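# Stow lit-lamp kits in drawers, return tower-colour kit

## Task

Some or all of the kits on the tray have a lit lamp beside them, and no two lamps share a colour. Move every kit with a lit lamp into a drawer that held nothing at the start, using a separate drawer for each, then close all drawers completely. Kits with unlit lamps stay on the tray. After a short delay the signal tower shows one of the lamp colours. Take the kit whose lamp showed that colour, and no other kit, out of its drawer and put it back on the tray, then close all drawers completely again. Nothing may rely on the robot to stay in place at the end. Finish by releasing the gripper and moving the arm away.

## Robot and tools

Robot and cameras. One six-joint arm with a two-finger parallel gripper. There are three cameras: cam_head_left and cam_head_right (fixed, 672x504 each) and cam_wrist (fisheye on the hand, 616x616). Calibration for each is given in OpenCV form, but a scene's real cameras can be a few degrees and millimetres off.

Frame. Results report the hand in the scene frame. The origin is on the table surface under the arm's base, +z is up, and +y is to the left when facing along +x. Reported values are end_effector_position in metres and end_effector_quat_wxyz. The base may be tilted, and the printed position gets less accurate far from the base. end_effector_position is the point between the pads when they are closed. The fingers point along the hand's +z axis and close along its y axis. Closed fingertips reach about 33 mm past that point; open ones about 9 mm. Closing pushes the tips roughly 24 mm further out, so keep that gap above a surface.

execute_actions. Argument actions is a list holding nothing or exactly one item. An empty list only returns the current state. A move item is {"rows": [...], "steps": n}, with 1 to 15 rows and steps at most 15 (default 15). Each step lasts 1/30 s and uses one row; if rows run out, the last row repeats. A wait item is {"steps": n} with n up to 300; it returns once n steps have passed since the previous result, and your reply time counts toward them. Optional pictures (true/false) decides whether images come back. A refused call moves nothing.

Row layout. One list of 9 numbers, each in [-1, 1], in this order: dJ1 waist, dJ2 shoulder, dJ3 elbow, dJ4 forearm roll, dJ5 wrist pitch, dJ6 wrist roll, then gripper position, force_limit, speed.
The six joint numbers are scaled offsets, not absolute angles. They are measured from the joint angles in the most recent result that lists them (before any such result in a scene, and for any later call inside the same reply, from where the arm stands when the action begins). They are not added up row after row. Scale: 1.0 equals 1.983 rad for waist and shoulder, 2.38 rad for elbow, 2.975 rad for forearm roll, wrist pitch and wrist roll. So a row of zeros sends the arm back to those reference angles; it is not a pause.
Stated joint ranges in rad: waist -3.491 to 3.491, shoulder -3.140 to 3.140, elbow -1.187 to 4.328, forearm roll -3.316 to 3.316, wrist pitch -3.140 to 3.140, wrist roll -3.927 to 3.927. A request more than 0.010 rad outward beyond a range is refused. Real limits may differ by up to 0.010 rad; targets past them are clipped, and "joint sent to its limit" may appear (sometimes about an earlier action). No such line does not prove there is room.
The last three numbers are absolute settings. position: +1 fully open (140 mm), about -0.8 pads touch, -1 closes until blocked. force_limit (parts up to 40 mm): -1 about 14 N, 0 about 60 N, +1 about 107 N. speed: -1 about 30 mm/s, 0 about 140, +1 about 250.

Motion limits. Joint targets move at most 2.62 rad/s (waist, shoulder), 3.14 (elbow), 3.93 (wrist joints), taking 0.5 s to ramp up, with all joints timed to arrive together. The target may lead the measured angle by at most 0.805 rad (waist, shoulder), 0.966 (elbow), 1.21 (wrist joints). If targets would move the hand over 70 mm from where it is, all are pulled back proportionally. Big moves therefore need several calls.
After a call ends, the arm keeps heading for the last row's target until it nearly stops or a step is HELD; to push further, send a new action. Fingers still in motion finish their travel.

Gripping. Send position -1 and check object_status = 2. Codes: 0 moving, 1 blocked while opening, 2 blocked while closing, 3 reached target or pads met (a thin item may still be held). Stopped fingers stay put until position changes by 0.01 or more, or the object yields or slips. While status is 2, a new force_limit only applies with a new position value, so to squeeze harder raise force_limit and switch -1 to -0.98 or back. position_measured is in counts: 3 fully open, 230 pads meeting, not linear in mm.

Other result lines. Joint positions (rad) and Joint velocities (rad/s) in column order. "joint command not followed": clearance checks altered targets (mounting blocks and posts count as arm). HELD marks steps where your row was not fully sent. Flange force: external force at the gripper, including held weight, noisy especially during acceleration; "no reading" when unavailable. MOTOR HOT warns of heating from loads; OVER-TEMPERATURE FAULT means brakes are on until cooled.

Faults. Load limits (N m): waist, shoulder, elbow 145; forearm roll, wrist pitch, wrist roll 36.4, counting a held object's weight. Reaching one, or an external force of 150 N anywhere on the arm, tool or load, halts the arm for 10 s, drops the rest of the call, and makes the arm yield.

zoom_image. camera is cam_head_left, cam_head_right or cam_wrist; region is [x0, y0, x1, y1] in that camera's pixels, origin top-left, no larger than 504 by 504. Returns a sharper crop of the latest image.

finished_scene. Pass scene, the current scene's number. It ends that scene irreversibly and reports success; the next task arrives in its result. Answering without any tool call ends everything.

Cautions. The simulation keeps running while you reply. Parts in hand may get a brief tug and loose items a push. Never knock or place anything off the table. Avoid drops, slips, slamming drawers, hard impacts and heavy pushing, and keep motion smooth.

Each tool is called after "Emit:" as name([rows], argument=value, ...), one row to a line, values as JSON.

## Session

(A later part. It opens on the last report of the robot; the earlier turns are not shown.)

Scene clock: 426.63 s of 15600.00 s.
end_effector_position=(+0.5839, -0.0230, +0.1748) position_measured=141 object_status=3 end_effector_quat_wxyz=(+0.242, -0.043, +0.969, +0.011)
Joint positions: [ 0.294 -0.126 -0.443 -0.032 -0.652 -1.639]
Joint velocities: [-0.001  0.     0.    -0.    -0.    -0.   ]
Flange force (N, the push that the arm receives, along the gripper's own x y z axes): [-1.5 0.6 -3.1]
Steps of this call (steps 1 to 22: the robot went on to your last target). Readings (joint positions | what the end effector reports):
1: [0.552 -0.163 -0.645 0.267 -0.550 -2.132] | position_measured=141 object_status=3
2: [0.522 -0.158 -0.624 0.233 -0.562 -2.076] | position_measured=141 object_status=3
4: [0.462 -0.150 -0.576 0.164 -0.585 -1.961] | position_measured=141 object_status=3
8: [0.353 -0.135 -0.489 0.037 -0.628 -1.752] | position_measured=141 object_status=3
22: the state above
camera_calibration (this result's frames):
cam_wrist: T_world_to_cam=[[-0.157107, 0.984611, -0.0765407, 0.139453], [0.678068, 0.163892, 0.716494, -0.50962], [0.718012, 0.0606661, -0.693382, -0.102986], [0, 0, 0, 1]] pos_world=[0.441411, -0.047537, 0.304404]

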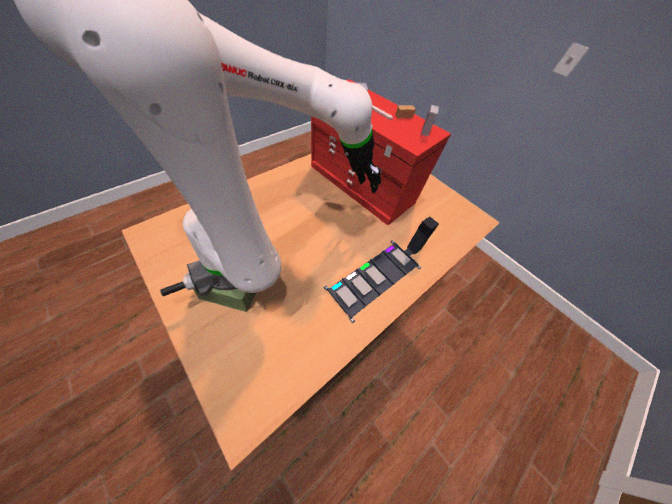

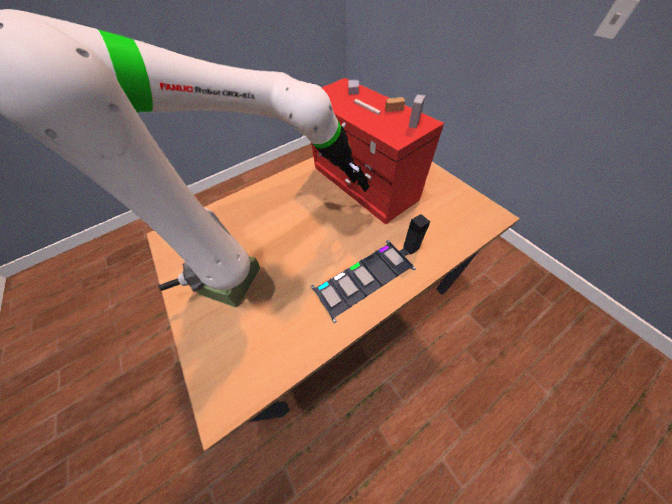

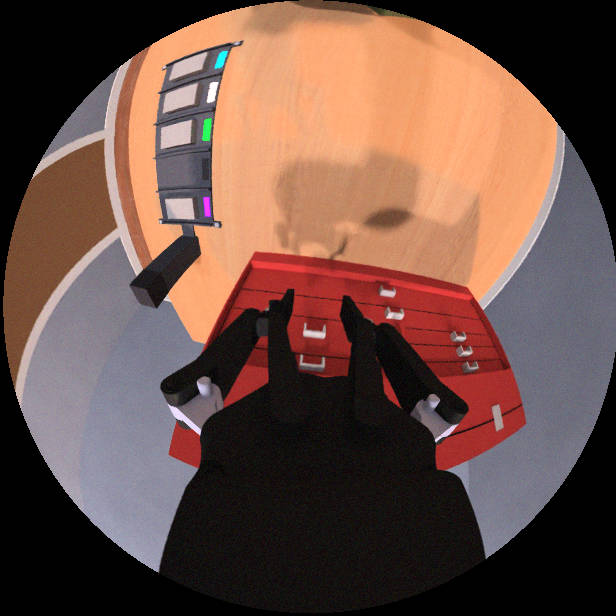

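Emit:
execute_actions([
  {"rows":[[-0.0031,0.0337,0.0349,-0.0013,-0.0054,0.0027,-0.1,0,0]],"steps":13},
])

Emit:
zoom_image(camera="cam_wrist", region=[240, 240, 400, 400])

Scene clock: 438.83 s of 15600.00 s.
end_effector_position=(+0.6133, -0.0205, +0.1804) position_measured=141 object_status=3 end_effector_quat_wxyz=(+0.242, -0.043, +0.969, +0.011)
Joint positions: [ 0.288 -0.06  -0.36  -0.036 -0.668 -1.631]
Joint velocities: [ 0.     0.001  0.001 -0.    -0.     0.001]
Flange force (N, the push that the arm receives, along the gripper's own x y z axes): [-3.4 -0.1 -2.2]
Steps of this call (steps 1 to 15: the robot went on to your last target; steps 16 to 90: nothing new was sent; then 8.77 s passed at rest; steps 91 to 103: all 13 steps of this action). Readings (joint positions | what the end effector reports):
91: [0.294 -0.126 -0.443 -0.032 -0.652 -1.639] | position_measured=141 object_status=3
92: [0.293 -0.123 -0.439 -0.032 -0.653 -1.639] | position_measured=141 object_status=3
94: [0.291 -0.100 -0.411 -0.033 -0.658 -1.636] | position_measured=141 object_status=3
98: [0.288 -0.061 -0.361 -0.035 -0.667 -1.632] | position_measured=141 object_status=3
103: the state above
camera_calibration (this result's frames):
cam_wrist: T_world_to_cam=[[-0.156968, 0.984579, -0.0772396, 0.142049], [0.677773, 0.164278, 0.716684, -0.533765], [0.718321, 0.0601456, -0.693107, -0.120634], [0, 0, 0, 1]] pos_world=[0.470722, -0.044917, 0.309901]

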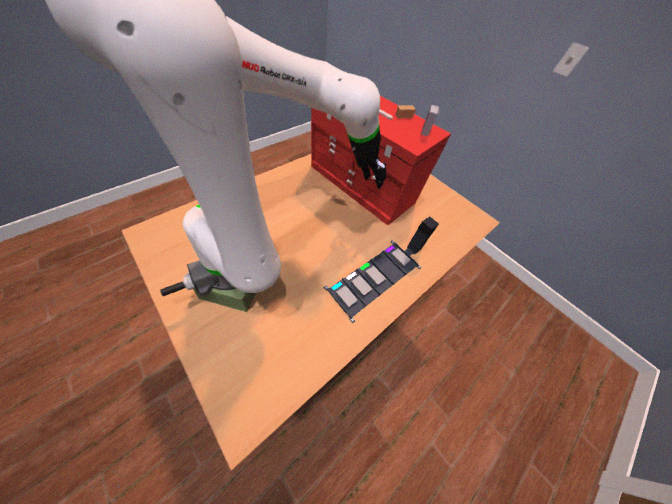

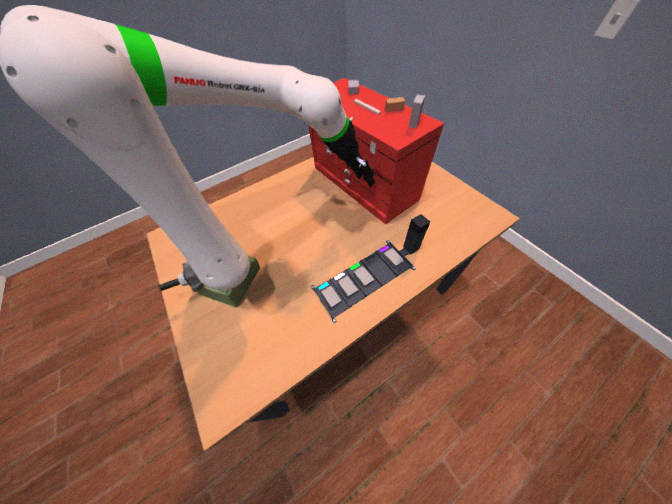

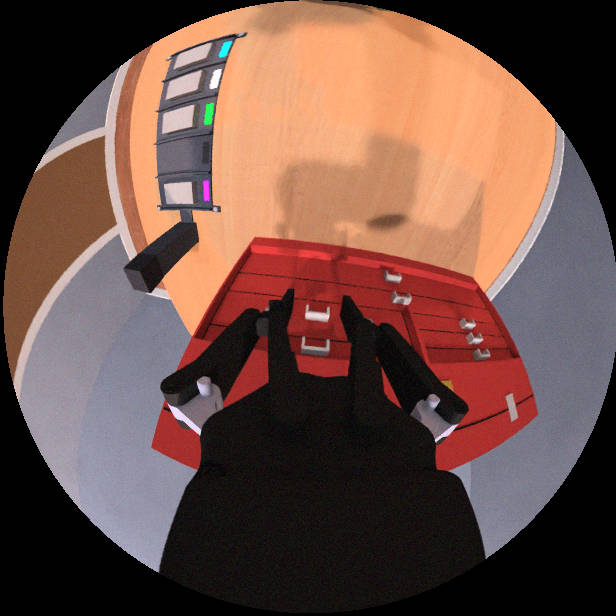

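Region (240, 240, 400, 400) of cam_wrist's 616x616 image, scaled by 3.150, with more detail than that image has.

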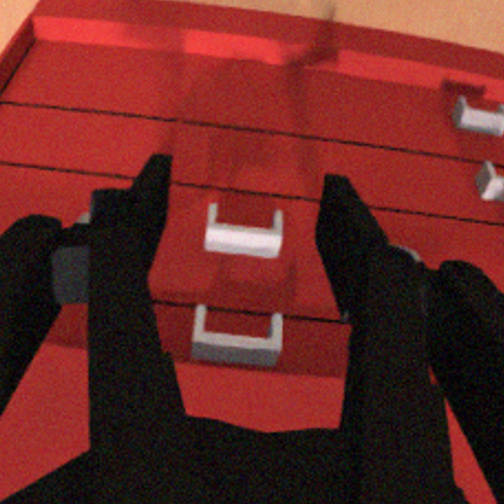

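Emit:
execute_actions([
  {"rows":[[0.0008,0,0,0,0,0,-1,0,0]],"steps":14},
], pictures=false)

Emit:
execute_actions([
  {"rows":[[0.0003,-0.0036,-0.0032,0.0001,0.0002,-0.0002,-1,0,0],[0.0007,-0.009,-0.0081,0.0004,0.0005,-0.0006,-1,0,0],[0.0014,-0.018,-0.0161,0.0008,0.0009,-0.0013,-1,0,0],[0.0021,-0.0273,-0.024,0.0012,0.0011,-0.002,-1,0,0],[0.0029,-0.0366,-0.0319,0.0017,0.0012,-0.0028,-1,0,0],[0.0038,-0.0461,-0.0397,0.0021,0.0011,-0.0036,-1,0,0],[0.0047,-0.0558,-0.0474,0.0027,0.0009,-0.0045,-1,0,0],[0.0056,-0.0655,-0.0551,0.0032,0.0005,-0.0054,-1,0,0],[0.0066,-0.0754,-0.0627,0.0038,0,-0.0064,-1,0,0],[0.0077,-0.0855,-0.0702,0.0044,-0.0006,-0.0074,-1,0,0],[0.0088,-0.0957,-0.0777,0.0051,-0.0014,-0.0085,-1,0,0],[0.01,-0.106,-0.0851,0.0058,-0.0024,-0.0096,-1,0,0],[0.0112,-0.1164,-0.0924,0.0065,-0.0035,-0.0108,-1,0,0],[0.0124,-0.127,-0.0997,0.0072,-0.0047,-0.0121,-1,0,0],[0.0137,-0.1377,-0.1069,0.008,-0.0061,-0.0134,-1,0,0]],"steps":15},
], pictures=false)

Emit:
execute_actions([
  {"steps":12},
])

Scene clock: 448.27 s of 15600.00 s.
end_effector_position=(+0.6133, -0.0196, +0.1803) position_measured=193 object_status=2 end_effector_quat_wxyz=(+0.242, -0.044, +0.969, +0.011)
Joint positions: [ 0.289 -0.059 -0.36  -0.036 -0.668 -1.631]
Joint velocities: [-0.002  0.     0.     0.001 -0.     0.   ]
Flange force (N, the push that the arm receives, along the gripper's own x y z axes): [-3.7 -6.1 -8.6]
Steps of this call (steps 1 to 15: the robot went on to your last target; steps 16 to 90: nothing new was sent; then 5.97 s passed at rest; steps 91 to 104: all 14 steps of this action). Readings (joint positions | what the end effector reports):
91: [0.288 -0.059 -0.360 -0.036 -0.668 -1.631] | position_measured=141 object_status=0
92: [0.288 -0.059 -0.360 -0.036 -0.668 -1.631] | position_measured=145 object_status=0
94: [0.289 -0.059 -0.360 -0.036 -0.668 -1.631] | position_measured=161 object_status=0
98: [0.289 -0.059 -0.360 -0.036 -0.668 -1.631] | position_measured=191 object_status=0
104: the state above

Scene clock: 448.77 s of 15600.00 s.
end_effector_position=(+0.5373, -0.0257, +0.1807) position_measured=193 object_status=2 end_effector_quat_wxyz=(+0.242, -0.044, +0.969, +0.012)
Joint positions: [ 0.307 -0.256 -0.55  -0.02  -0.673 -1.658]
Joint velocities: [ 0.064 -0.583 -0.503  0.058 -0.086 -0.097]
Flange force (N, the push that the arm receives, along the gripper's own x y z axes): [1.3 -4.2 9.2]
Steps of this call (steps 1 to 15: all 15 steps of this action). Readings (joint positions | what the end effector reports):
1: [0.289 -0.060 -0.360 -0.036 -0.668 -1.631] | position_measured=193 object_status=2
2: [0.289 -0.062 -0.362 -0.035 -0.668 -1.631] | position_measured=193 object_status=2
4: [0.290 -0.075 -0.376 -0.035 -0.667 -1.633] | position_measured=193 object_status=2
8: [0.295 -0.128 -0.431 -0.031 -0.665 -1.639] | position_measured=193 object_status=2
15: the state above

Scene clock: 449.17 s of 15600.00 s.
end_effector_position=(+0.5100, -0.0281, +0.1806) position_measured=193 object_status=2 end_effector_quat_wxyz=(+0.242, -0.044, +0.969, +0.012)
Joint positions: [ 0.316 -0.333 -0.614 -0.012 -0.686 -1.671]
Joint velocities: [ 0.001 -0.001 -0.     0.001 -0.    -0.   ]
Flange force (N, the push that the arm receives, along the gripper's own x y z axes): [0.2 0.5 3.3]
Steps of this call (steps 1 to 12: the robot went on to your last target). Readings (joint positions | what the end effector reports):
1: [0.310 -0.276 -0.567 -0.018 -0.677 -1.661] | position_measured=193 object_status=2
2: [0.312 -0.295 -0.583 -0.016 -0.680 -1.665] | position_measured=193 object_status=2
4: [0.315 -0.322 -0.605 -0.013 -0.684 -1.669] | position_measured=193 object_status=2
8: [0.316 -0.332 -0.614 -0.012 -0.686 -1.671] | position_measured=193 object_status=2
12: the state above
camera_calibration (this result's frames):
cam_wrist: T_world_to_cam=[[-0.16006, 0.984104, -0.0769472, 0.134804], [0.67742, 0.166208, 0.716573, -0.46243], [0.717971, 0.0625691, -0.693255, -0.0455618], [0, 0, 0, 1]] pos_world=[0.367548, -0.0529502, 0.310152]

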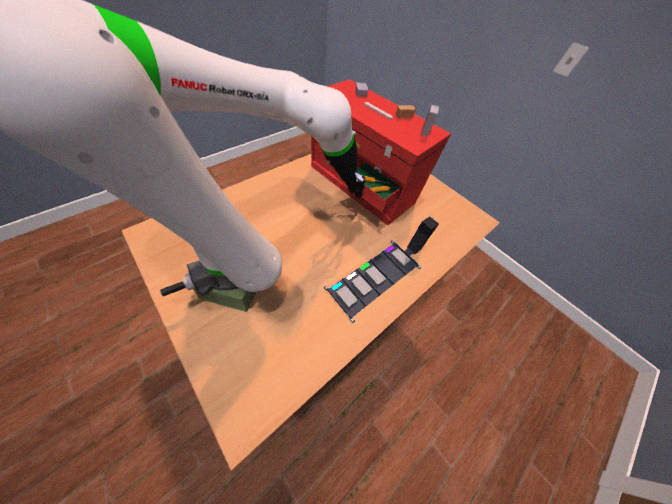

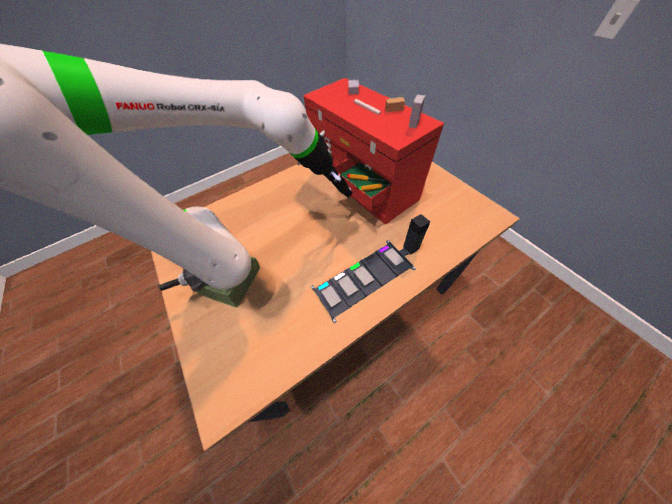

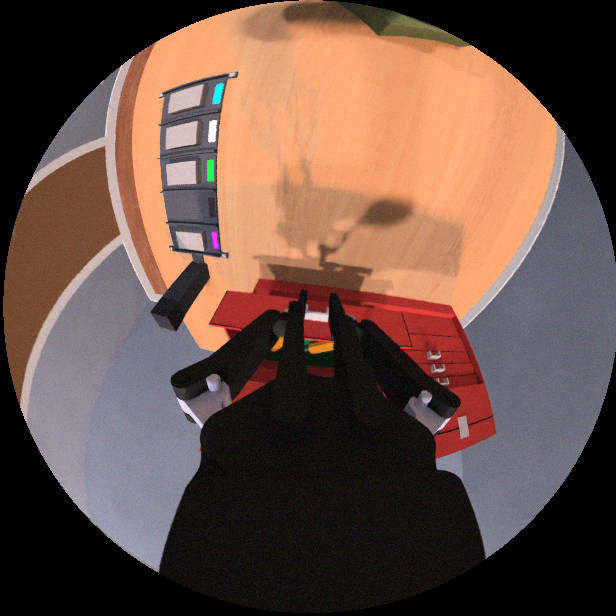

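Emit:
execute_actions([
  {"rows":[[-0.0013,0.0107,0.0072,-0.0008,0.0014,0.0013,-1,0,0],[-0.0025,0.0213,0.0145,-0.0015,0.0026,0.0026,-1,0,0],[-0.0037,0.0317,0.0218,-0.0022,0.0037,0.0038,-1,0,0],[-0.0049,0.042,0.0292,-0.0029,0.0047,0.0049,-1,0,0],[-0.006,0.0522,0.0367,-0.0036,0.0055,0.006,-1,0,0],[-0.0071,0.0623,0.0442,-0.0042,0.0061,0.007,-1,0,0],[-0.0081,0.0722,0.0518,-0.0048,0.0066,0.008,-1,0,0],[-0.009,0.0819,0.0595,-0.0053,0.007,0.0089,-1,0,0],[-0.0099,0.0916,0.0672,-0.0059,0.0072,0.0098,-1,0,0],[-0.0108,0.1011,0.075,-0.0063,0.0073,0.0106,-1,0,0],[-0.0116,0.1104,0.0829,-0.0068,0.0072,0.0114,-1,0,0],[-0.0123,0.1197,0.0908,-0.0072,0.007,0.0121,-1,0,0],[-0.0127,0.1251,0.0956,-0.0074,0.0068,0.0125,-1,0,0],[-0.013,0.1287,0.0988,-0.0076,0.0066,0.0128,-1,0,0]],"steps":15},
], pictures=false)

Emit:
execute_actions([
  {"steps":8},
], pictures=false)

Emit:
execute_actions([
  {"rows":[[0,0,0,0,0,0,-0.1,0,0.5],[0,0,0,0,0,0,-0.1,0,0.5],[0,0,0,0,0,0,-0.1,0,0.5],[-0.0002,0.003,0.0027,0,-0.0002,0,-0.1,0,0.5],[-0.0002,0.003,0.0027,0,-0.0002,0,-0.1,0,0.5],[-0.0005,0.006,0.0054,0,-0.0003,0,-0.1,0,0.5],[-0.0005,0.006,0.0054,0,-0.0003,0,-0.1,0,0.5],[-0.0007,0.009,0.0081,-0.0004,-0.0005,0.0006,-0.1,0,0.5],[-0.0007,0.009,0.0081,-0.0004,-0.0005,0.0006,-0.1,0,0.5],[-0.0009,0.0118,0.0107,-0.0005,-0.0007,0.0008,-0.1,0,0.5],[-0.0009,0.0118,0.0107,-0.0005,-0.0007,0.0008,-0.1,0,0.5],[-0.0011,0.0144,0.013,-0.0006,-0.0009,0.001,-0.1,0,0.5]],"steps":15},
], pictures=false)

Emit:
execute_actions([
  {"steps":6},
])

Emit:
zoom_image(camera="cam_wrist", region=[240, 240, 400, 400])

Scene clock: 462.27 s of 15600.00 s.
end_effector_position=(+0.5930, -0.0213, +0.1805) position_measured=193 object_status=2 end_effector_quat_wxyz=(+0.242, -0.044, +0.969, +0.011)
Joint positions: [ 0.293 -0.11  -0.413 -0.032 -0.665 -1.637]
Joint velocities: [-0.036  0.46   0.466 -0.032  0.     0.057]
Flange force (N, the push that the arm receives, along the gripper's own x y z axes): [-8.5 -6.8 1.7]
Steps of this call (steps 1 to 30: the robot went on to your last target; steps 31 to 90: nothing new was sent; then 9.60 s passed at rest; steps 91 to 105: all 15 steps of this action). Readings (joint positions | what the end effector reports):
91: [0.316 -0.333 -0.614 -0.012 -0.686 -1.671] | position_measured=193 object_status=2
92: [0.316 -0.330 -0.612 -0.012 -0.686 -1.671] | position_measured=193 object_status=2
94: [0.313 -0.307 -0.594 -0.014 -0.681 -1.667] | position_measured=193 object_status=2
98: [0.306 -0.239 -0.536 -0.021 -0.672 -1.655] | position_measured=193 object_status=2
105: the state above

Scene clock: 462.53 s of 15600.00 s.
end_effector_position=(+0.6061, -0.0202, +0.1802) position_measured=193 object_status=2 end_effector_quat_wxyz=(+0.242, -0.044, +0.969, +0.011)
Joint positions: [ 0.29  -0.077 -0.379 -0.034 -0.666 -1.633]
Joint velocities: [ 0.     0.002  0.001  0.001 -0.    -0.   ]
Flange force (N, the push that the arm receives, along the gripper's own x y z axes): [-3.3 -5.6 -8.5]
Steps of this call (steps 1 to 8: the robot went on to your last target). Readings (joint positions | what the end effector reports):
1: [0.292 -0.096 -0.399 -0.033 -0.665 -1.636] | position_measured=193 object_status=2
2: [0.291 -0.086 -0.388 -0.034 -0.665 -1.634] | position_measured=193 object_status=2
4: [0.291 -0.078 -0.380 -0.034 -0.666 -1.633] | position_measured=193 object_status=2
8: the state above

Scene clock: 463.03 s of 15600.00 s.
end_effector_position=(+0.6171, -0.0193, +0.1803) position_measured=141 object_status=3 end_effector_quat_wxyz=(+0.242, -0.044, +0.969, +0.011)
Joint positions: [ 0.288 -0.05  -0.35  -0.036 -0.669 -1.63 ]
Joint velocities: [-0.003  0.023  0.025 -0.003 -0.003  0.003]
Flange force (N, the push that the arm receives, along the gripper's own x y z axes): [5.3 0.1 -16.2]
Steps of this call (steps 1 to 15: all 15 steps of this action). Readings (joint positions | what the end effector reports):
1: [0.290 -0.077 -0.379 -0.034 -0.666 -1.633] | position_measured=193 object_status=0
2: [0.290 -0.077 -0.379 -0.035 -0.666 -1.633] | position_measured=193 object_status=0
4: [0.290 -0.077 -0.379 -0.035 -0.666 -1.633] | position_measured=168 object_status=0
8: [0.290 -0.068 -0.369 -0.035 -0.667 -1.633] | position_measured=141 object_status=0
15: the state above

Scene clock: 463.23 s of 15600.00 s.
end_effector_position=(+0.6176, -0.0192, +0.1803) position_measured=141 object_status=3 end_effector_quat_wxyz=(+0.242, -0.044, +0.969, +0.011)
Joint positions: [ 0.288 -0.049 -0.348 -0.036 -0.669 -1.63 ]
Joint velocities: [-0.001  0.001  0.    -0.001 -0.001 -0.   ]
Flange force (N, the push that the arm receives, along the gripper's own x y z axes): [14.8 1.4 -24.5]
Steps of this call (steps 1 to 6: the robot went on to your last target). Readings (joint positions | what the end effector reports):
1: [0.288 -0.049 -0.349 -0.036 -0.669 -1.630] | position_measured=141 object_status=3
2: [0.288 -0.049 -0.349 -0.036 -0.669 -1.630] | position_measured=141 object_status=3
4: [0.288 -0.049 -0.348 -0.036 -0.669 -1.630] | position_measured=141 object_status=3
6: the state above
camera_calibration (this result's frames):
cam_wrist: T_world_to_cam=[[-0.15852, 0.984336, -0.077161, 0.14243], [0.677826, 0.165316, 0.716396, -0.536854], [0.71793, 0.0612613, -0.693414, -0.123526], [0, 0, 0, 1]] pos_world=[0.475154, -0.0438811, 0.309935]

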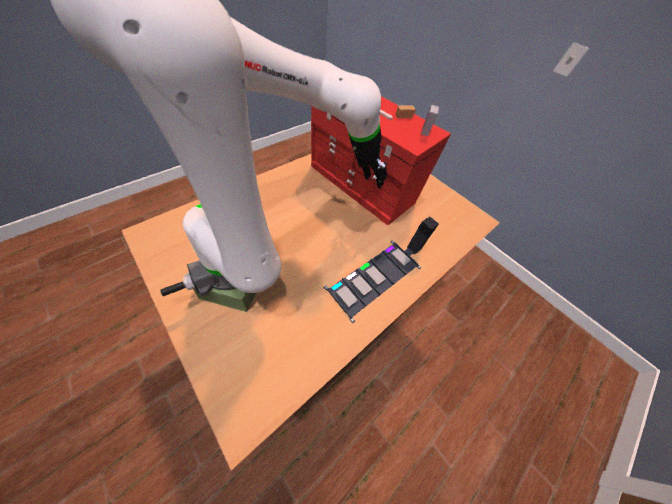

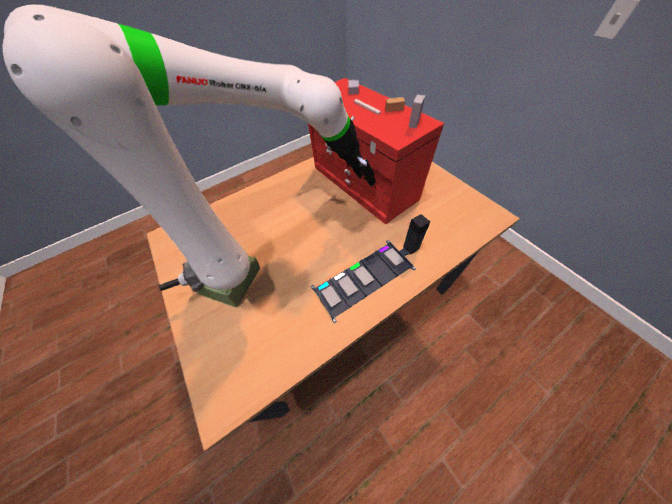

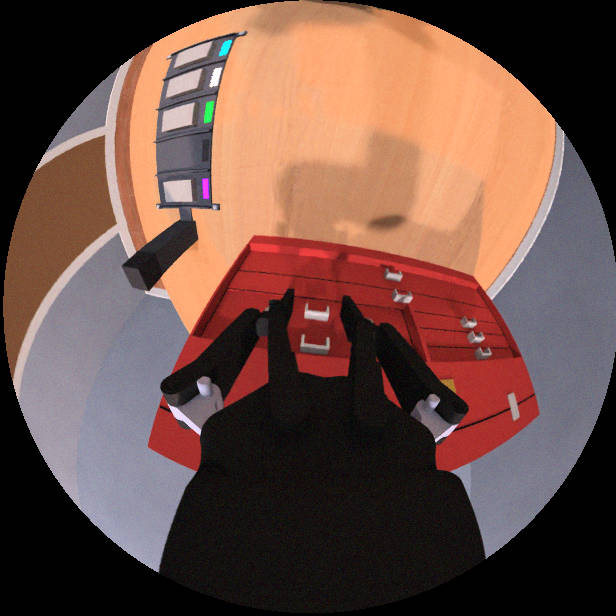

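Region (240, 240, 400, 400) of cam_wrist's 616x616 image, scaled by 3.150, with more detail than that image has.

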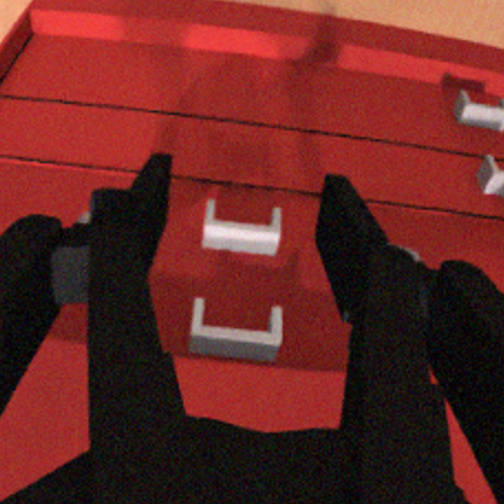

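Emit:
execute_actions([
  {"rows":[[0.0033,-0.042,-0.0368,0.0019,0.0016,-0.0032,-0.1,0,0]],"steps":12},
], pictures=false)

Scene clock: 466.40 s of 15600.00 s.
end_effector_position=(+0.5841, -0.0222, +0.1800) position_measured=141 object_status=3 end_effector_quat_wxyz=(+0.242, -0.044, +0.969, +0.011)
Joint positions: [ 0.295 -0.132 -0.436 -0.03  -0.664 -1.64 ]
Joint velocities: [-0.001 -0.002 -0.002 -0.002 -0.001 -0.   ]
Flange force (N, the push that the arm receives, along the gripper's own x y z axes): [-4.1 -0.7 -2.3]
Steps of this call (steps 1 to 15: the robot went on to your last target; steps 16 to 83: nothing new was sent; steps 84 to 95: all 12 steps of this action). Readings (joint positions | what the end effector reports):
84: [0.288 -0.049 -0.348 -0.036 -0.669 -1.630] | position_measured=141 object_status=3
85: [0.289 -0.052 -0.351 -0.036 -0.668 -1.630] | position_measured=141 object_status=3
87: [0.291 -0.076 -0.376 -0.035 -0.666 -1.633] | position_measured=141 object_status=3
91: [0.295 -0.130 -0.433 -0.031 -0.664 -1.639] | position_measured=141 object_status=3
95: the state above

Emit:
execute_actions([
  {"rows":[[0.0053,-0.0683,-0.0487,0.0144,0.0518,-0.0155,-0.1,0,0]],"steps":13},
], pictures=false)

Emit:
execute_actions([
  {"rows":[[-0.0015,0.015,0.0114,-0.0015,0.0007,0.002,-0.1,0,0],[-0.0015,0.015,0.0114,-0.0015,0.0007,0.002,-0.1,0,0],[-0.0015,0.015,0.0114,-0.0015,0.0007,0.002,-0.1,0,0],[-0.0029,0.0294,0.0227,-0.003,0.0014,0.0041,-0.1,0,0]],"steps":14},
])

Emit:
zoom_image(camera="cam_wrist", region=[240, 240, 400, 400])

Scene clock: 486.20 s of 15600.00 s.
end_effector_position=(+0.5876, -0.0222, +0.2215) position_measured=141 object_status=3 end_effector_quat_wxyz=(+0.325, -0.041, +0.945, +0.015)
Joint positions: [ 0.305 -0.267 -0.552  0.012 -0.51  -1.686]
Joint velocities: [ 0.002 -0.003  0.    -0.     0.002 -0.   ]
Flange force (N, the push that the arm receives, along the gripper's own x y z axes): no reading
Steps of this call (steps 1 to 15: the robot went on to your last target; steps 16 to 90: nothing new was sent; then 16.37 s passed at rest; steps 91 to 103: all 13 steps of this action). Readings (joint positions | what the end effector reports):
91: [0.295 -0.132 -0.436 -0.030 -0.664 -1.640] | position_measured=141 object_status=3
92: [0.295 -0.136 -0.439 -0.030 -0.661 -1.641] | position_measured=141 object_status=3
94: [0.297 -0.160 -0.459 -0.022 -0.633 -1.649] | position_measured=141 object_status=3
98: [0.304 -0.246 -0.533 0.005 -0.535 -1.678] | position_measured=141 object_status=3
103: the state above

Scene clock: 486.67 s of 15600.00 s.
end_effector_position=(+0.6093, -0.0202, +0.2218) position_measured=141 object_status=3 end_effector_quat_wxyz=(+0.325, -0.042, +0.945, +0.015)
Joint positions: [ 0.3   -0.209 -0.498  0.003 -0.506 -1.674]
Joint velocities: [ 0.     0.001  0.001  0.001  0.001 -0.   ]
Flange force (N, the push that the arm receives, along the gripper's own x y z axes): [-1.7 0.6 -2.3]
Steps of this call (steps 1 to 14: all 14 steps of this action). Readings (joint positions | what the end effector reports):
1: [0.305 -0.267 -0.552 0.012 -0.510 -1.686] | position_measured=141 object_status=3
2: [0.305 -0.264 -0.549 0.012 -0.510 -1.685] | position_measured=141 object_status=3
4: [0.303 -0.247 -0.533 0.010 -0.509 -1.682] | position_measured=141 object_status=3
8: [0.300 -0.213 -0.501 0.004 -0.506 -1.674] | position_measured=141 object_status=3
14: the state above
camera_calibration (this result's frames):
cam_wrist: T_world_to_cam=[[-0.142537, 0.985907, -0.0875825, 0.13784], [0.544046, 0.15196, 0.82518, -0.503651], [0.82686, 0.0699695, -0.558039, -0.185014], [0, 0, 0, 1]] pos_world=[0.446638, -0.0464177, 0.32443]

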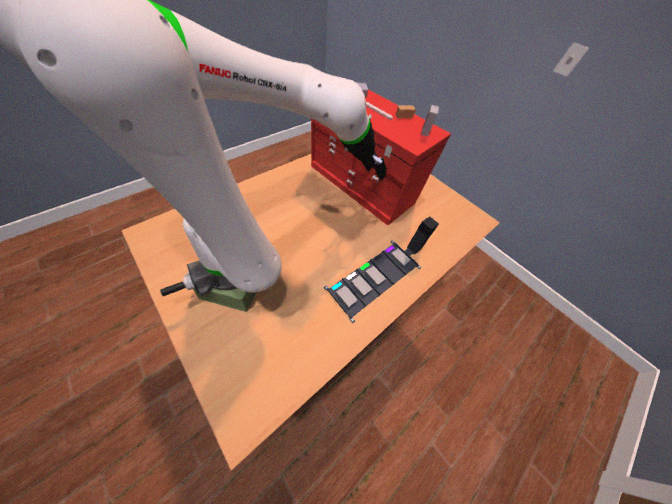

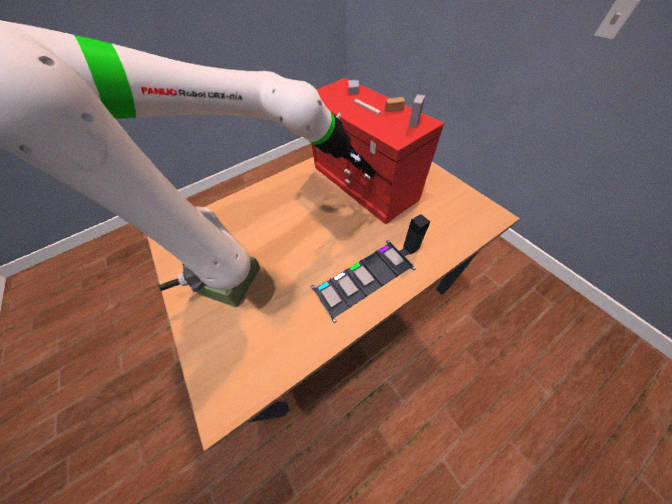

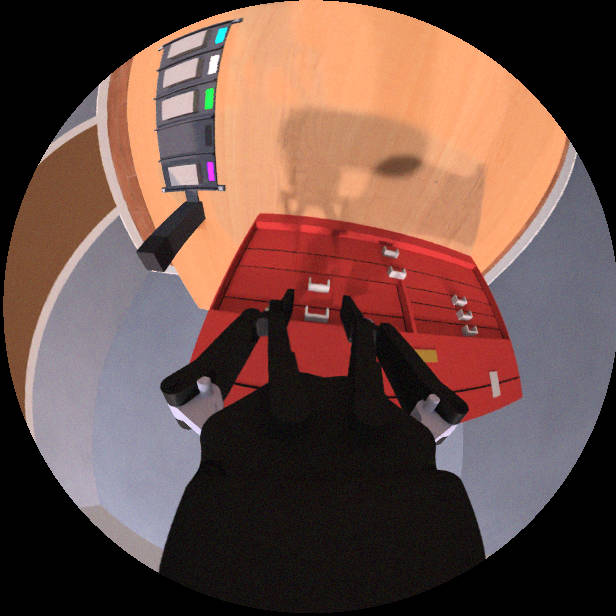

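Region (240, 240, 400, 400) of cam_wrist's 616x616 image, scaled by 3.150, with more detail than that image has.

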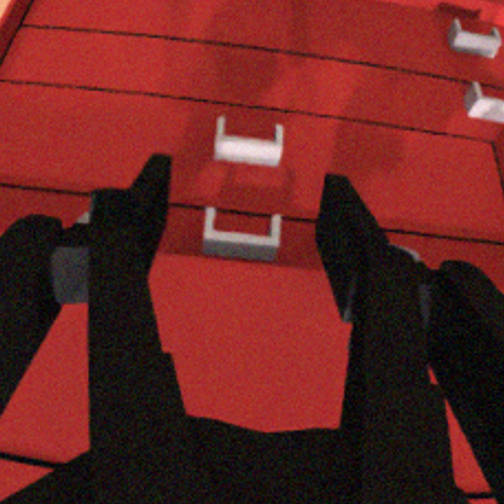

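Emit:
execute_actions([
  {"rows":[[0,0.0013,0.0018,0,-0.001,0,-1,0.2,0]],"steps":14},
], pictures=false)

Emit:
execute_actions([
  {"rows":[[0.0003,-0.0038,-0.0031,0.0004,-0.0001,-0.0005,-1,0.2,0],[0.0011,-0.0116,-0.0092,0.0011,-0.0004,-0.0016,-1,0.2,0],[0.0022,-0.0234,-0.0183,0.0023,-0.001,-0.0032,-1,0.2,0],[0.0038,-0.0376,-0.0287,0.0038,-0.0021,-0.0053,-1,0.2,0],[0.0058,-0.0544,-0.0405,0.0056,-0.0038,-0.0078,-1,0.2,0],[0.008,-0.0716,-0.0522,0.0076,-0.0061,-0.0105,-1,0.2,0],[0.0105,-0.0894,-0.0636,0.0096,-0.0088,-0.0134,-1,0.2,0],[0.0132,-0.1077,-0.0749,0.0117,-0.0121,-0.0164,-1,0.2,0],[0.0162,-0.1265,-0.086,0.014,-0.0159,-0.0196,-1,0.2,0],[0.0194,-0.1458,-0.0969,0.0164,-0.0202,-0.023,-1,0.2,0],[0.0228,-0.1657,-0.1076,0.0189,-0.025,-0.0265,-1,0.2,0],[0.026,-0.1835,-0.1169,0.0212,-0.0296,-0.0298,-1,0.2,0],[0.0293,-0.2017,-0.126,0.0235,-0.0346,-0.0331,-1,0.2,0],[0.0324,-0.2176,-0.1337,0.0256,-0.0392,-0.0361,-1,0.2,0],[0.035,-0.2311,-0.14,0.0274,-0.0432,-0.0387,-1,0.2,0]],"steps":15},
], pictures=false)

Emit:
execute_actions([
  {"steps":14},
])

Scene clock: 498.00 s of 15600.00 s.
end_effector_position=(+0.6103, -0.0200, +0.2223) position_measured=194 object_status=0 end_effector_quat_wxyz=(+0.325, -0.042, +0.945, +0.015)
Joint positions: [ 0.3   -0.206 -0.493  0.003 -0.509 -1.674]
Joint velocities: [-0.001 -0.    -0.    -0.     0.    -0.   ]
Flange force (N, the push that the arm receives, along the gripper's own x y z axes): [-1.4 -2.6 -8.5]
Steps of this call (steps 1 to 15: the robot went on to your last target; steps 16 to 90: nothing new was sent; then 7.87 s passed at rest; steps 91 to 104: all 14 steps of this action). Readings (joint positions | what the end effector reports):
91: [0.300 -0.209 -0.497 0.003 -0.506 -1.674] | position_measured=141 object_status=0
92: [0.300 -0.208 -0.496 0.003 -0.507 -1.674] | position_measured=145 object_status=0
94: [0.300 -0.207 -0.494 0.003 -0.508 -1.674] | position_measured=161 object_status=0
98: [0.300 -0.206 -0.493 0.003 -0.509 -1.674] | position_measured=191 object_status=0
104: the state above

Scene clock: 498.50 s of 15600.00 s.
end_effector_position=(+0.5077, -0.0275, +0.2242) position_measured=194 object_status=2 end_effector_quat_wxyz=(+0.324, -0.042, +0.945, +0.015)
Joint positions: [ 0.341 -0.508 -0.729  0.055 -0.578 -1.746]
Joint velocities: [ 0.168 -0.976 -0.637  0.183 -0.348 -0.258]
Flange force (N, the push that the arm receives, along the gripper's own x y z axes): no reading
Steps of this call (steps 1 to 15: all 15 steps of this action). Readings (joint positions | what the end effector reports):
1: [0.300 -0.206 -0.493 0.003 -0.509 -1.674] | position_measured=194 object_status=0
2: [0.300 -0.209 -0.495 0.003 -0.509 -1.674] | position_measured=194 object_status=2
4: [0.301 -0.225 -0.510 0.006 -0.510 -1.677] | position_measured=194 object_status=2
8: [0.309 -0.299 -0.575 0.018 -0.519 -1.694] | position_measured=194 object_status=2
15: the state above

Scene clock: 498.97 s of 15600.00 s.
end_effector_position=(+0.4627, -0.0321, +0.2229) position_measured=194 object_status=2 end_effector_quat_wxyz=(+0.325, -0.042, +0.945, +0.015)
Joint positions: [ 0.369 -0.665 -0.826  0.085 -0.637 -1.789]
Joint velocities: [-0.    -0.    -0.    -0.    -0.001  0.   ]
Flange force (N, the push that the arm receives, along the gripper's own x y z axes): no reading
Steps of this call (steps 1 to 14: the robot went on to your last target). Readings (joint positions | what the end effector reports):
1: [0.347 -0.541 -0.750 0.061 -0.590 -1.755] | position_measured=194 object_status=2
2: [0.352 -0.572 -0.769 0.067 -0.602 -1.763] | position_measured=194 object_status=2
4: [0.361 -0.623 -0.801 0.077 -0.621 -1.777] | position_measured=194 object_status=2
8: [0.369 -0.664 -0.826 0.085 -0.637 -1.788] | position_measured=194 object_status=2
14: the state above
camera_calibration (this result's frames):
cam_wrist: T_world_to_cam=[[-0.142344, 0.985921, -0.0877332, 0.128749], [0.545063, 0.152063, 0.82449, -0.423329], [0.826223, 0.0695411, -0.559035, -0.0618414], [0, 0, 0, 1]] pos_world=[0.300162, -0.0582631, 0.325754]

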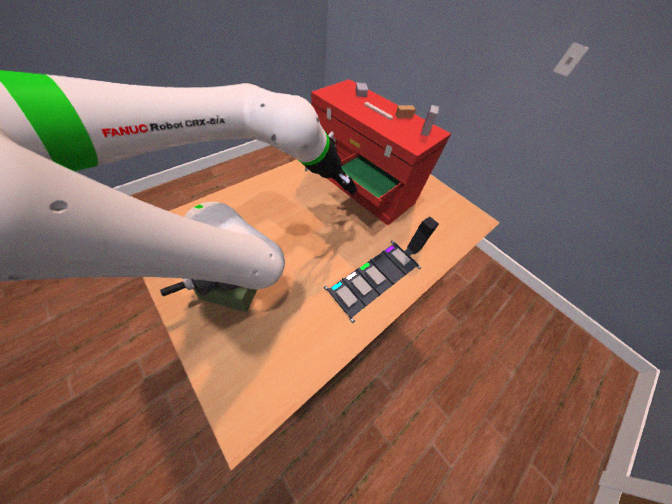

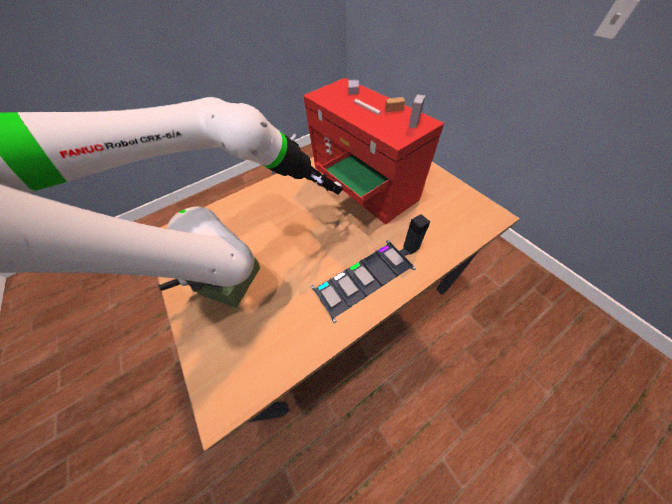

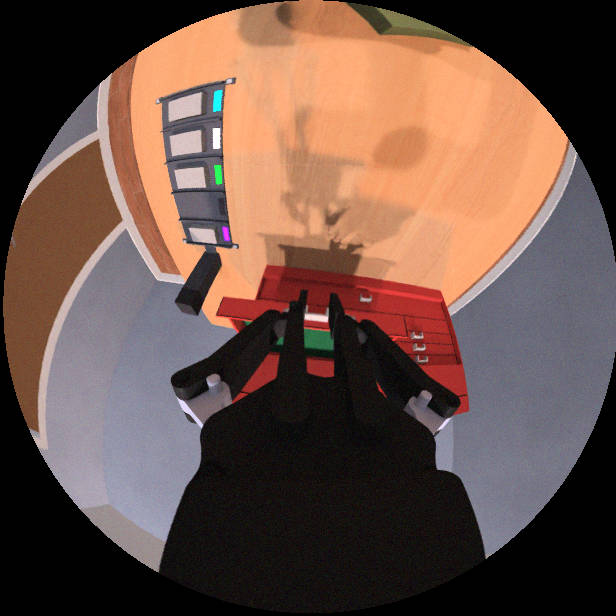

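Emit:
execute_actions([
  {"rows":[[0,0,0,0,0,0,-0.1,0,1],[0,0,0,0,0,0,-0.1,0,1],[0,0,0,0,0,0,-0.1,0,1],[0,0,0,0,0,0,-0.1,0,1],[0,0,0,0,0,0,-0.1,0,1],[0,0,0,0,-0.1,0,-0.1,0,1],[0,0,0,0,-0.1,0,-0.1,0,1],[0,0,0,0,-0.1,0,-0.1,0,1],[0,0,0,0,-0.1,0,-0.1,0,1],[0,0,0,0,-0.1,0,-0.1,0,1],[0,0,0,0,-0.1,0,-0.1,0,1],[0,0,0,0,-0.1,0,-0.1,0,1],[0,0,0,0,-0.1,0,-0.1,0,1],[0,0,0,0,-0.1,0,-0.1,0,1],[-0.4248,0.3485,0.1358,-0.0777,-0.1238,-0.2299,-0.22,0,0]],"steps":15},
], pictures=false)

Emit:
execute_actions([
  {"steps":40},
])

Emit:
zoom_image(camera="cam_wrist", region=[240, 230, 400, 390])

Scene clock: 513.10 s of 15600.00 s.
end_effector_position=(+0.3900, -0.0578, +0.1787) position_measured=141 object_status=0 end_effector_quat_wxyz=(+0.208, -0.034, +0.977, -0.016)
Joint positions: [ 0.369 -0.665 -0.827  0.085 -0.887 -1.789]
Joint velocities: [-0.015  0.006  0.005 -0.    -0.757 -0.03 ]
Flange force (N, the push that the arm receives, along the gripper's own x y z axes): no reading
Steps of this call (steps 1 to 30: the robot went on to your last target; steps 31 to 90: nothing new was sent; then 10.63 s passed at rest; steps 91 to 105: all 15 steps of this action). Readings (joint positions | what the end effector reports):
91: [0.369 -0.665 -0.827 0.085 -0.638 -1.789] | position_measured=194 object_status=0
92: [0.369 -0.665 -0.827 0.085 -0.638 -1.789] | position_measured=194 object_status=0
94: [0.369 -0.665 -0.827 0.085 -0.638 -1.789] | position_measured=169 object_status=0
98: [0.369 -0.665 -0.827 0.085 -0.654 -1.789] | position_measured=141 object_status=0
105: the state above

Scene clock: 514.43 s of 15600.00 s.
end_effector_position=(+0.2695, -0.2900, +0.0747) position_measured=157 object_status=3 end_effector_quat_wxyz=(-0.001, +0.712, +0.702, +0.000)
Joint positions: [-0.473  0.026 -0.503 -0.146 -1.006 -2.473]
Joint velocities: [ 0.001  0.     0.     0.     0.    -0.001]
Flange force (N, the push that the arm receives, along the gripper's own x y z axes): [1.6 1.5 -3.2]
Steps of this call (steps 1 to 40: the robot went on to your last target). Readings (joint positions | what the end effector reports):
1: [0.366 -0.663 -0.825 0.084 -0.909 -1.792] | position_measured=145 object_status=0
2: [0.357 -0.655 -0.822 0.082 -0.922 -1.800] | position_measured=153 object_status=0
4: [0.322 -0.626 -0.808 0.072 -0.927 -1.831] | position_measured=157 object_status=0
8: [0.189 -0.515 -0.757 0.035 -0.935 -1.941] | position_measured=157 object_status=0
40: the state above
camera_calibration (this result's frames):
cam_wrist: T_world_to_cam=[[0.995897, 0.0826053, -0.036947, -0.229986], [0.0899785, -0.947367, 0.307245, -0.314153], [-0.00962221, -0.309309, -0.950913, 0.177534], [0, 0, 0, 1]] pos_world=[0.259018, -0.223707, 0.256844]

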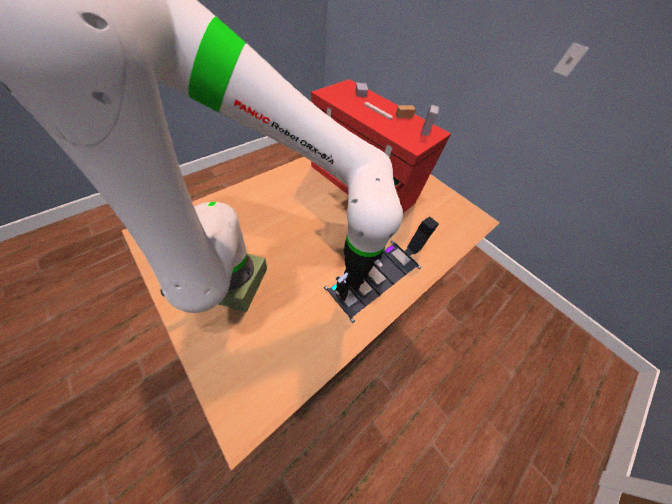

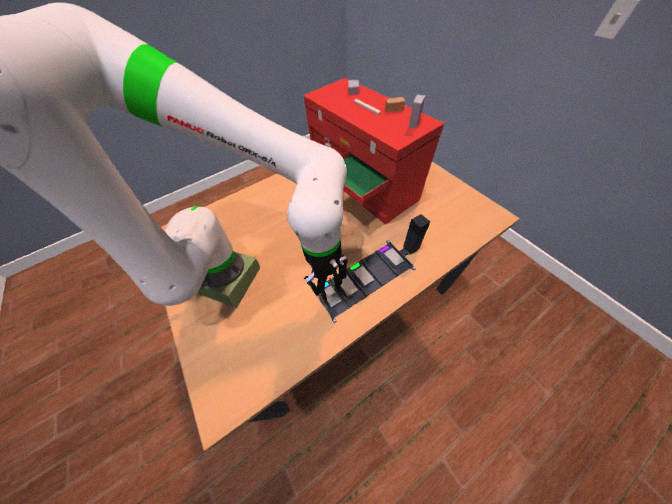

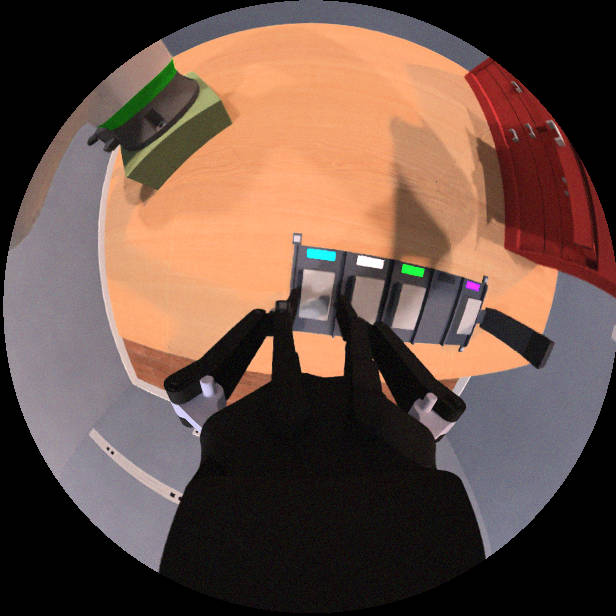

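Region (240, 230, 400, 390) of cam_wrist's 616x616 image, scaled by 3.150, with more detail than that image has.

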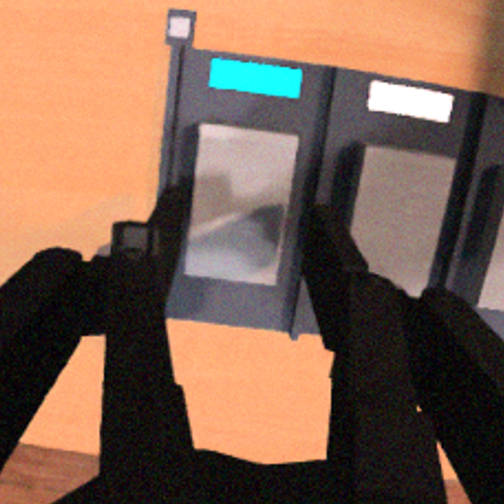

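Emit:
execute_actions([
  {"rows":[[0.0025,0.0137,-0.008,-0.0016,0.0158,0.0012,-0.22,0,0],[0.0025,0.0137,-0.008,-0.0016,0.0158,0.0012,-0.22,0,0],[0.0025,0.0137,-0.008,-0.0016,0.0158,0.0012,-0.22,0,0],[0.005,0.0275,-0.0161,-0.0033,0.0317,0.0024,-0.22,0,0]],"steps":13},
], pictures=false)

Emit:
execute_actions([
  {"rows":[[0,0,0,0,0,0,-1,0.2,-0.3]],"steps":15},
], pictures=false)

Scene clock: 524.83 s of 15600.00 s.
end_effector_position=(+0.2682, -0.2896, +0.0399) position_measured=157 object_status=3 end_effector_quat_wxyz=(-0.000, +0.713, +0.702, +0.000)
Joint positions: [-0.464  0.081 -0.541 -0.156 -0.912 -2.466]
Joint velocities: [-0.     0.002 -0.    -0.001  0.003  0.   ]
Flange force (N, the push that the arm receives, along the gripper's own x y z axes): [1.3 1.7 -2.0]
Steps of this call (steps 1 to 15: the robot went on to your last target; steps 16 to 90: nothing new was sent; then 6.97 s passed at rest; steps 91 to 103: all 13 steps of this action). Readings (joint positions | what the end effector reports):
91: [-0.473 0.027 -0.503 -0.146 -1.006 -2.473] | position_measured=157 object_status=3
92: [-0.473 0.029 -0.504 -0.147 -1.001 -2.473] | position_measured=157 object_status=3
94: [-0.470 0.045 -0.516 -0.150 -0.974 -2.470] | position_measured=157 object_status=3
98: [-0.464 0.077 -0.539 -0.155 -0.918 -2.466] | position_measured=157 object_status=3
103: the state above

Scene clock: 525.33 s of 15600.00 s.
end_effector_position=(+0.2682, -0.2895, +0.0398) position_measured=175 object_status=0 end_effector_quat_wxyz=(-0.000, +0.713, +0.702, +0.000)
Joint positions: [-0.464  0.081 -0.541 -0.156 -0.912 -2.466]
Joint velocities: [ 0.002 -0.    -0.002 -0.     0.    -0.001]
Flange force (N, the push that the arm receives, along the gripper's own x y z axes): [9.3 -1.4 -37.4]
Steps of this call (steps 1 to 15: all 15 steps of this action). Readings (joint positions | what the end effector reports):
1: [-0.464 0.081 -0.541 -0.156 -0.911 -2.466] | position_measured=157 object_status=0
2: [-0.464 0.081 -0.541 -0.156 -0.911 -2.466] | position_measured=160 object_status=0
4: [-0.464 0.081 -0.541 -0.156 -0.911 -2.466] | position_measured=172 object_status=0
8: [-0.464 0.081 -0.541 -0.156 -0.911 -2.466] | position_measured=174 object_status=0
15: the state above


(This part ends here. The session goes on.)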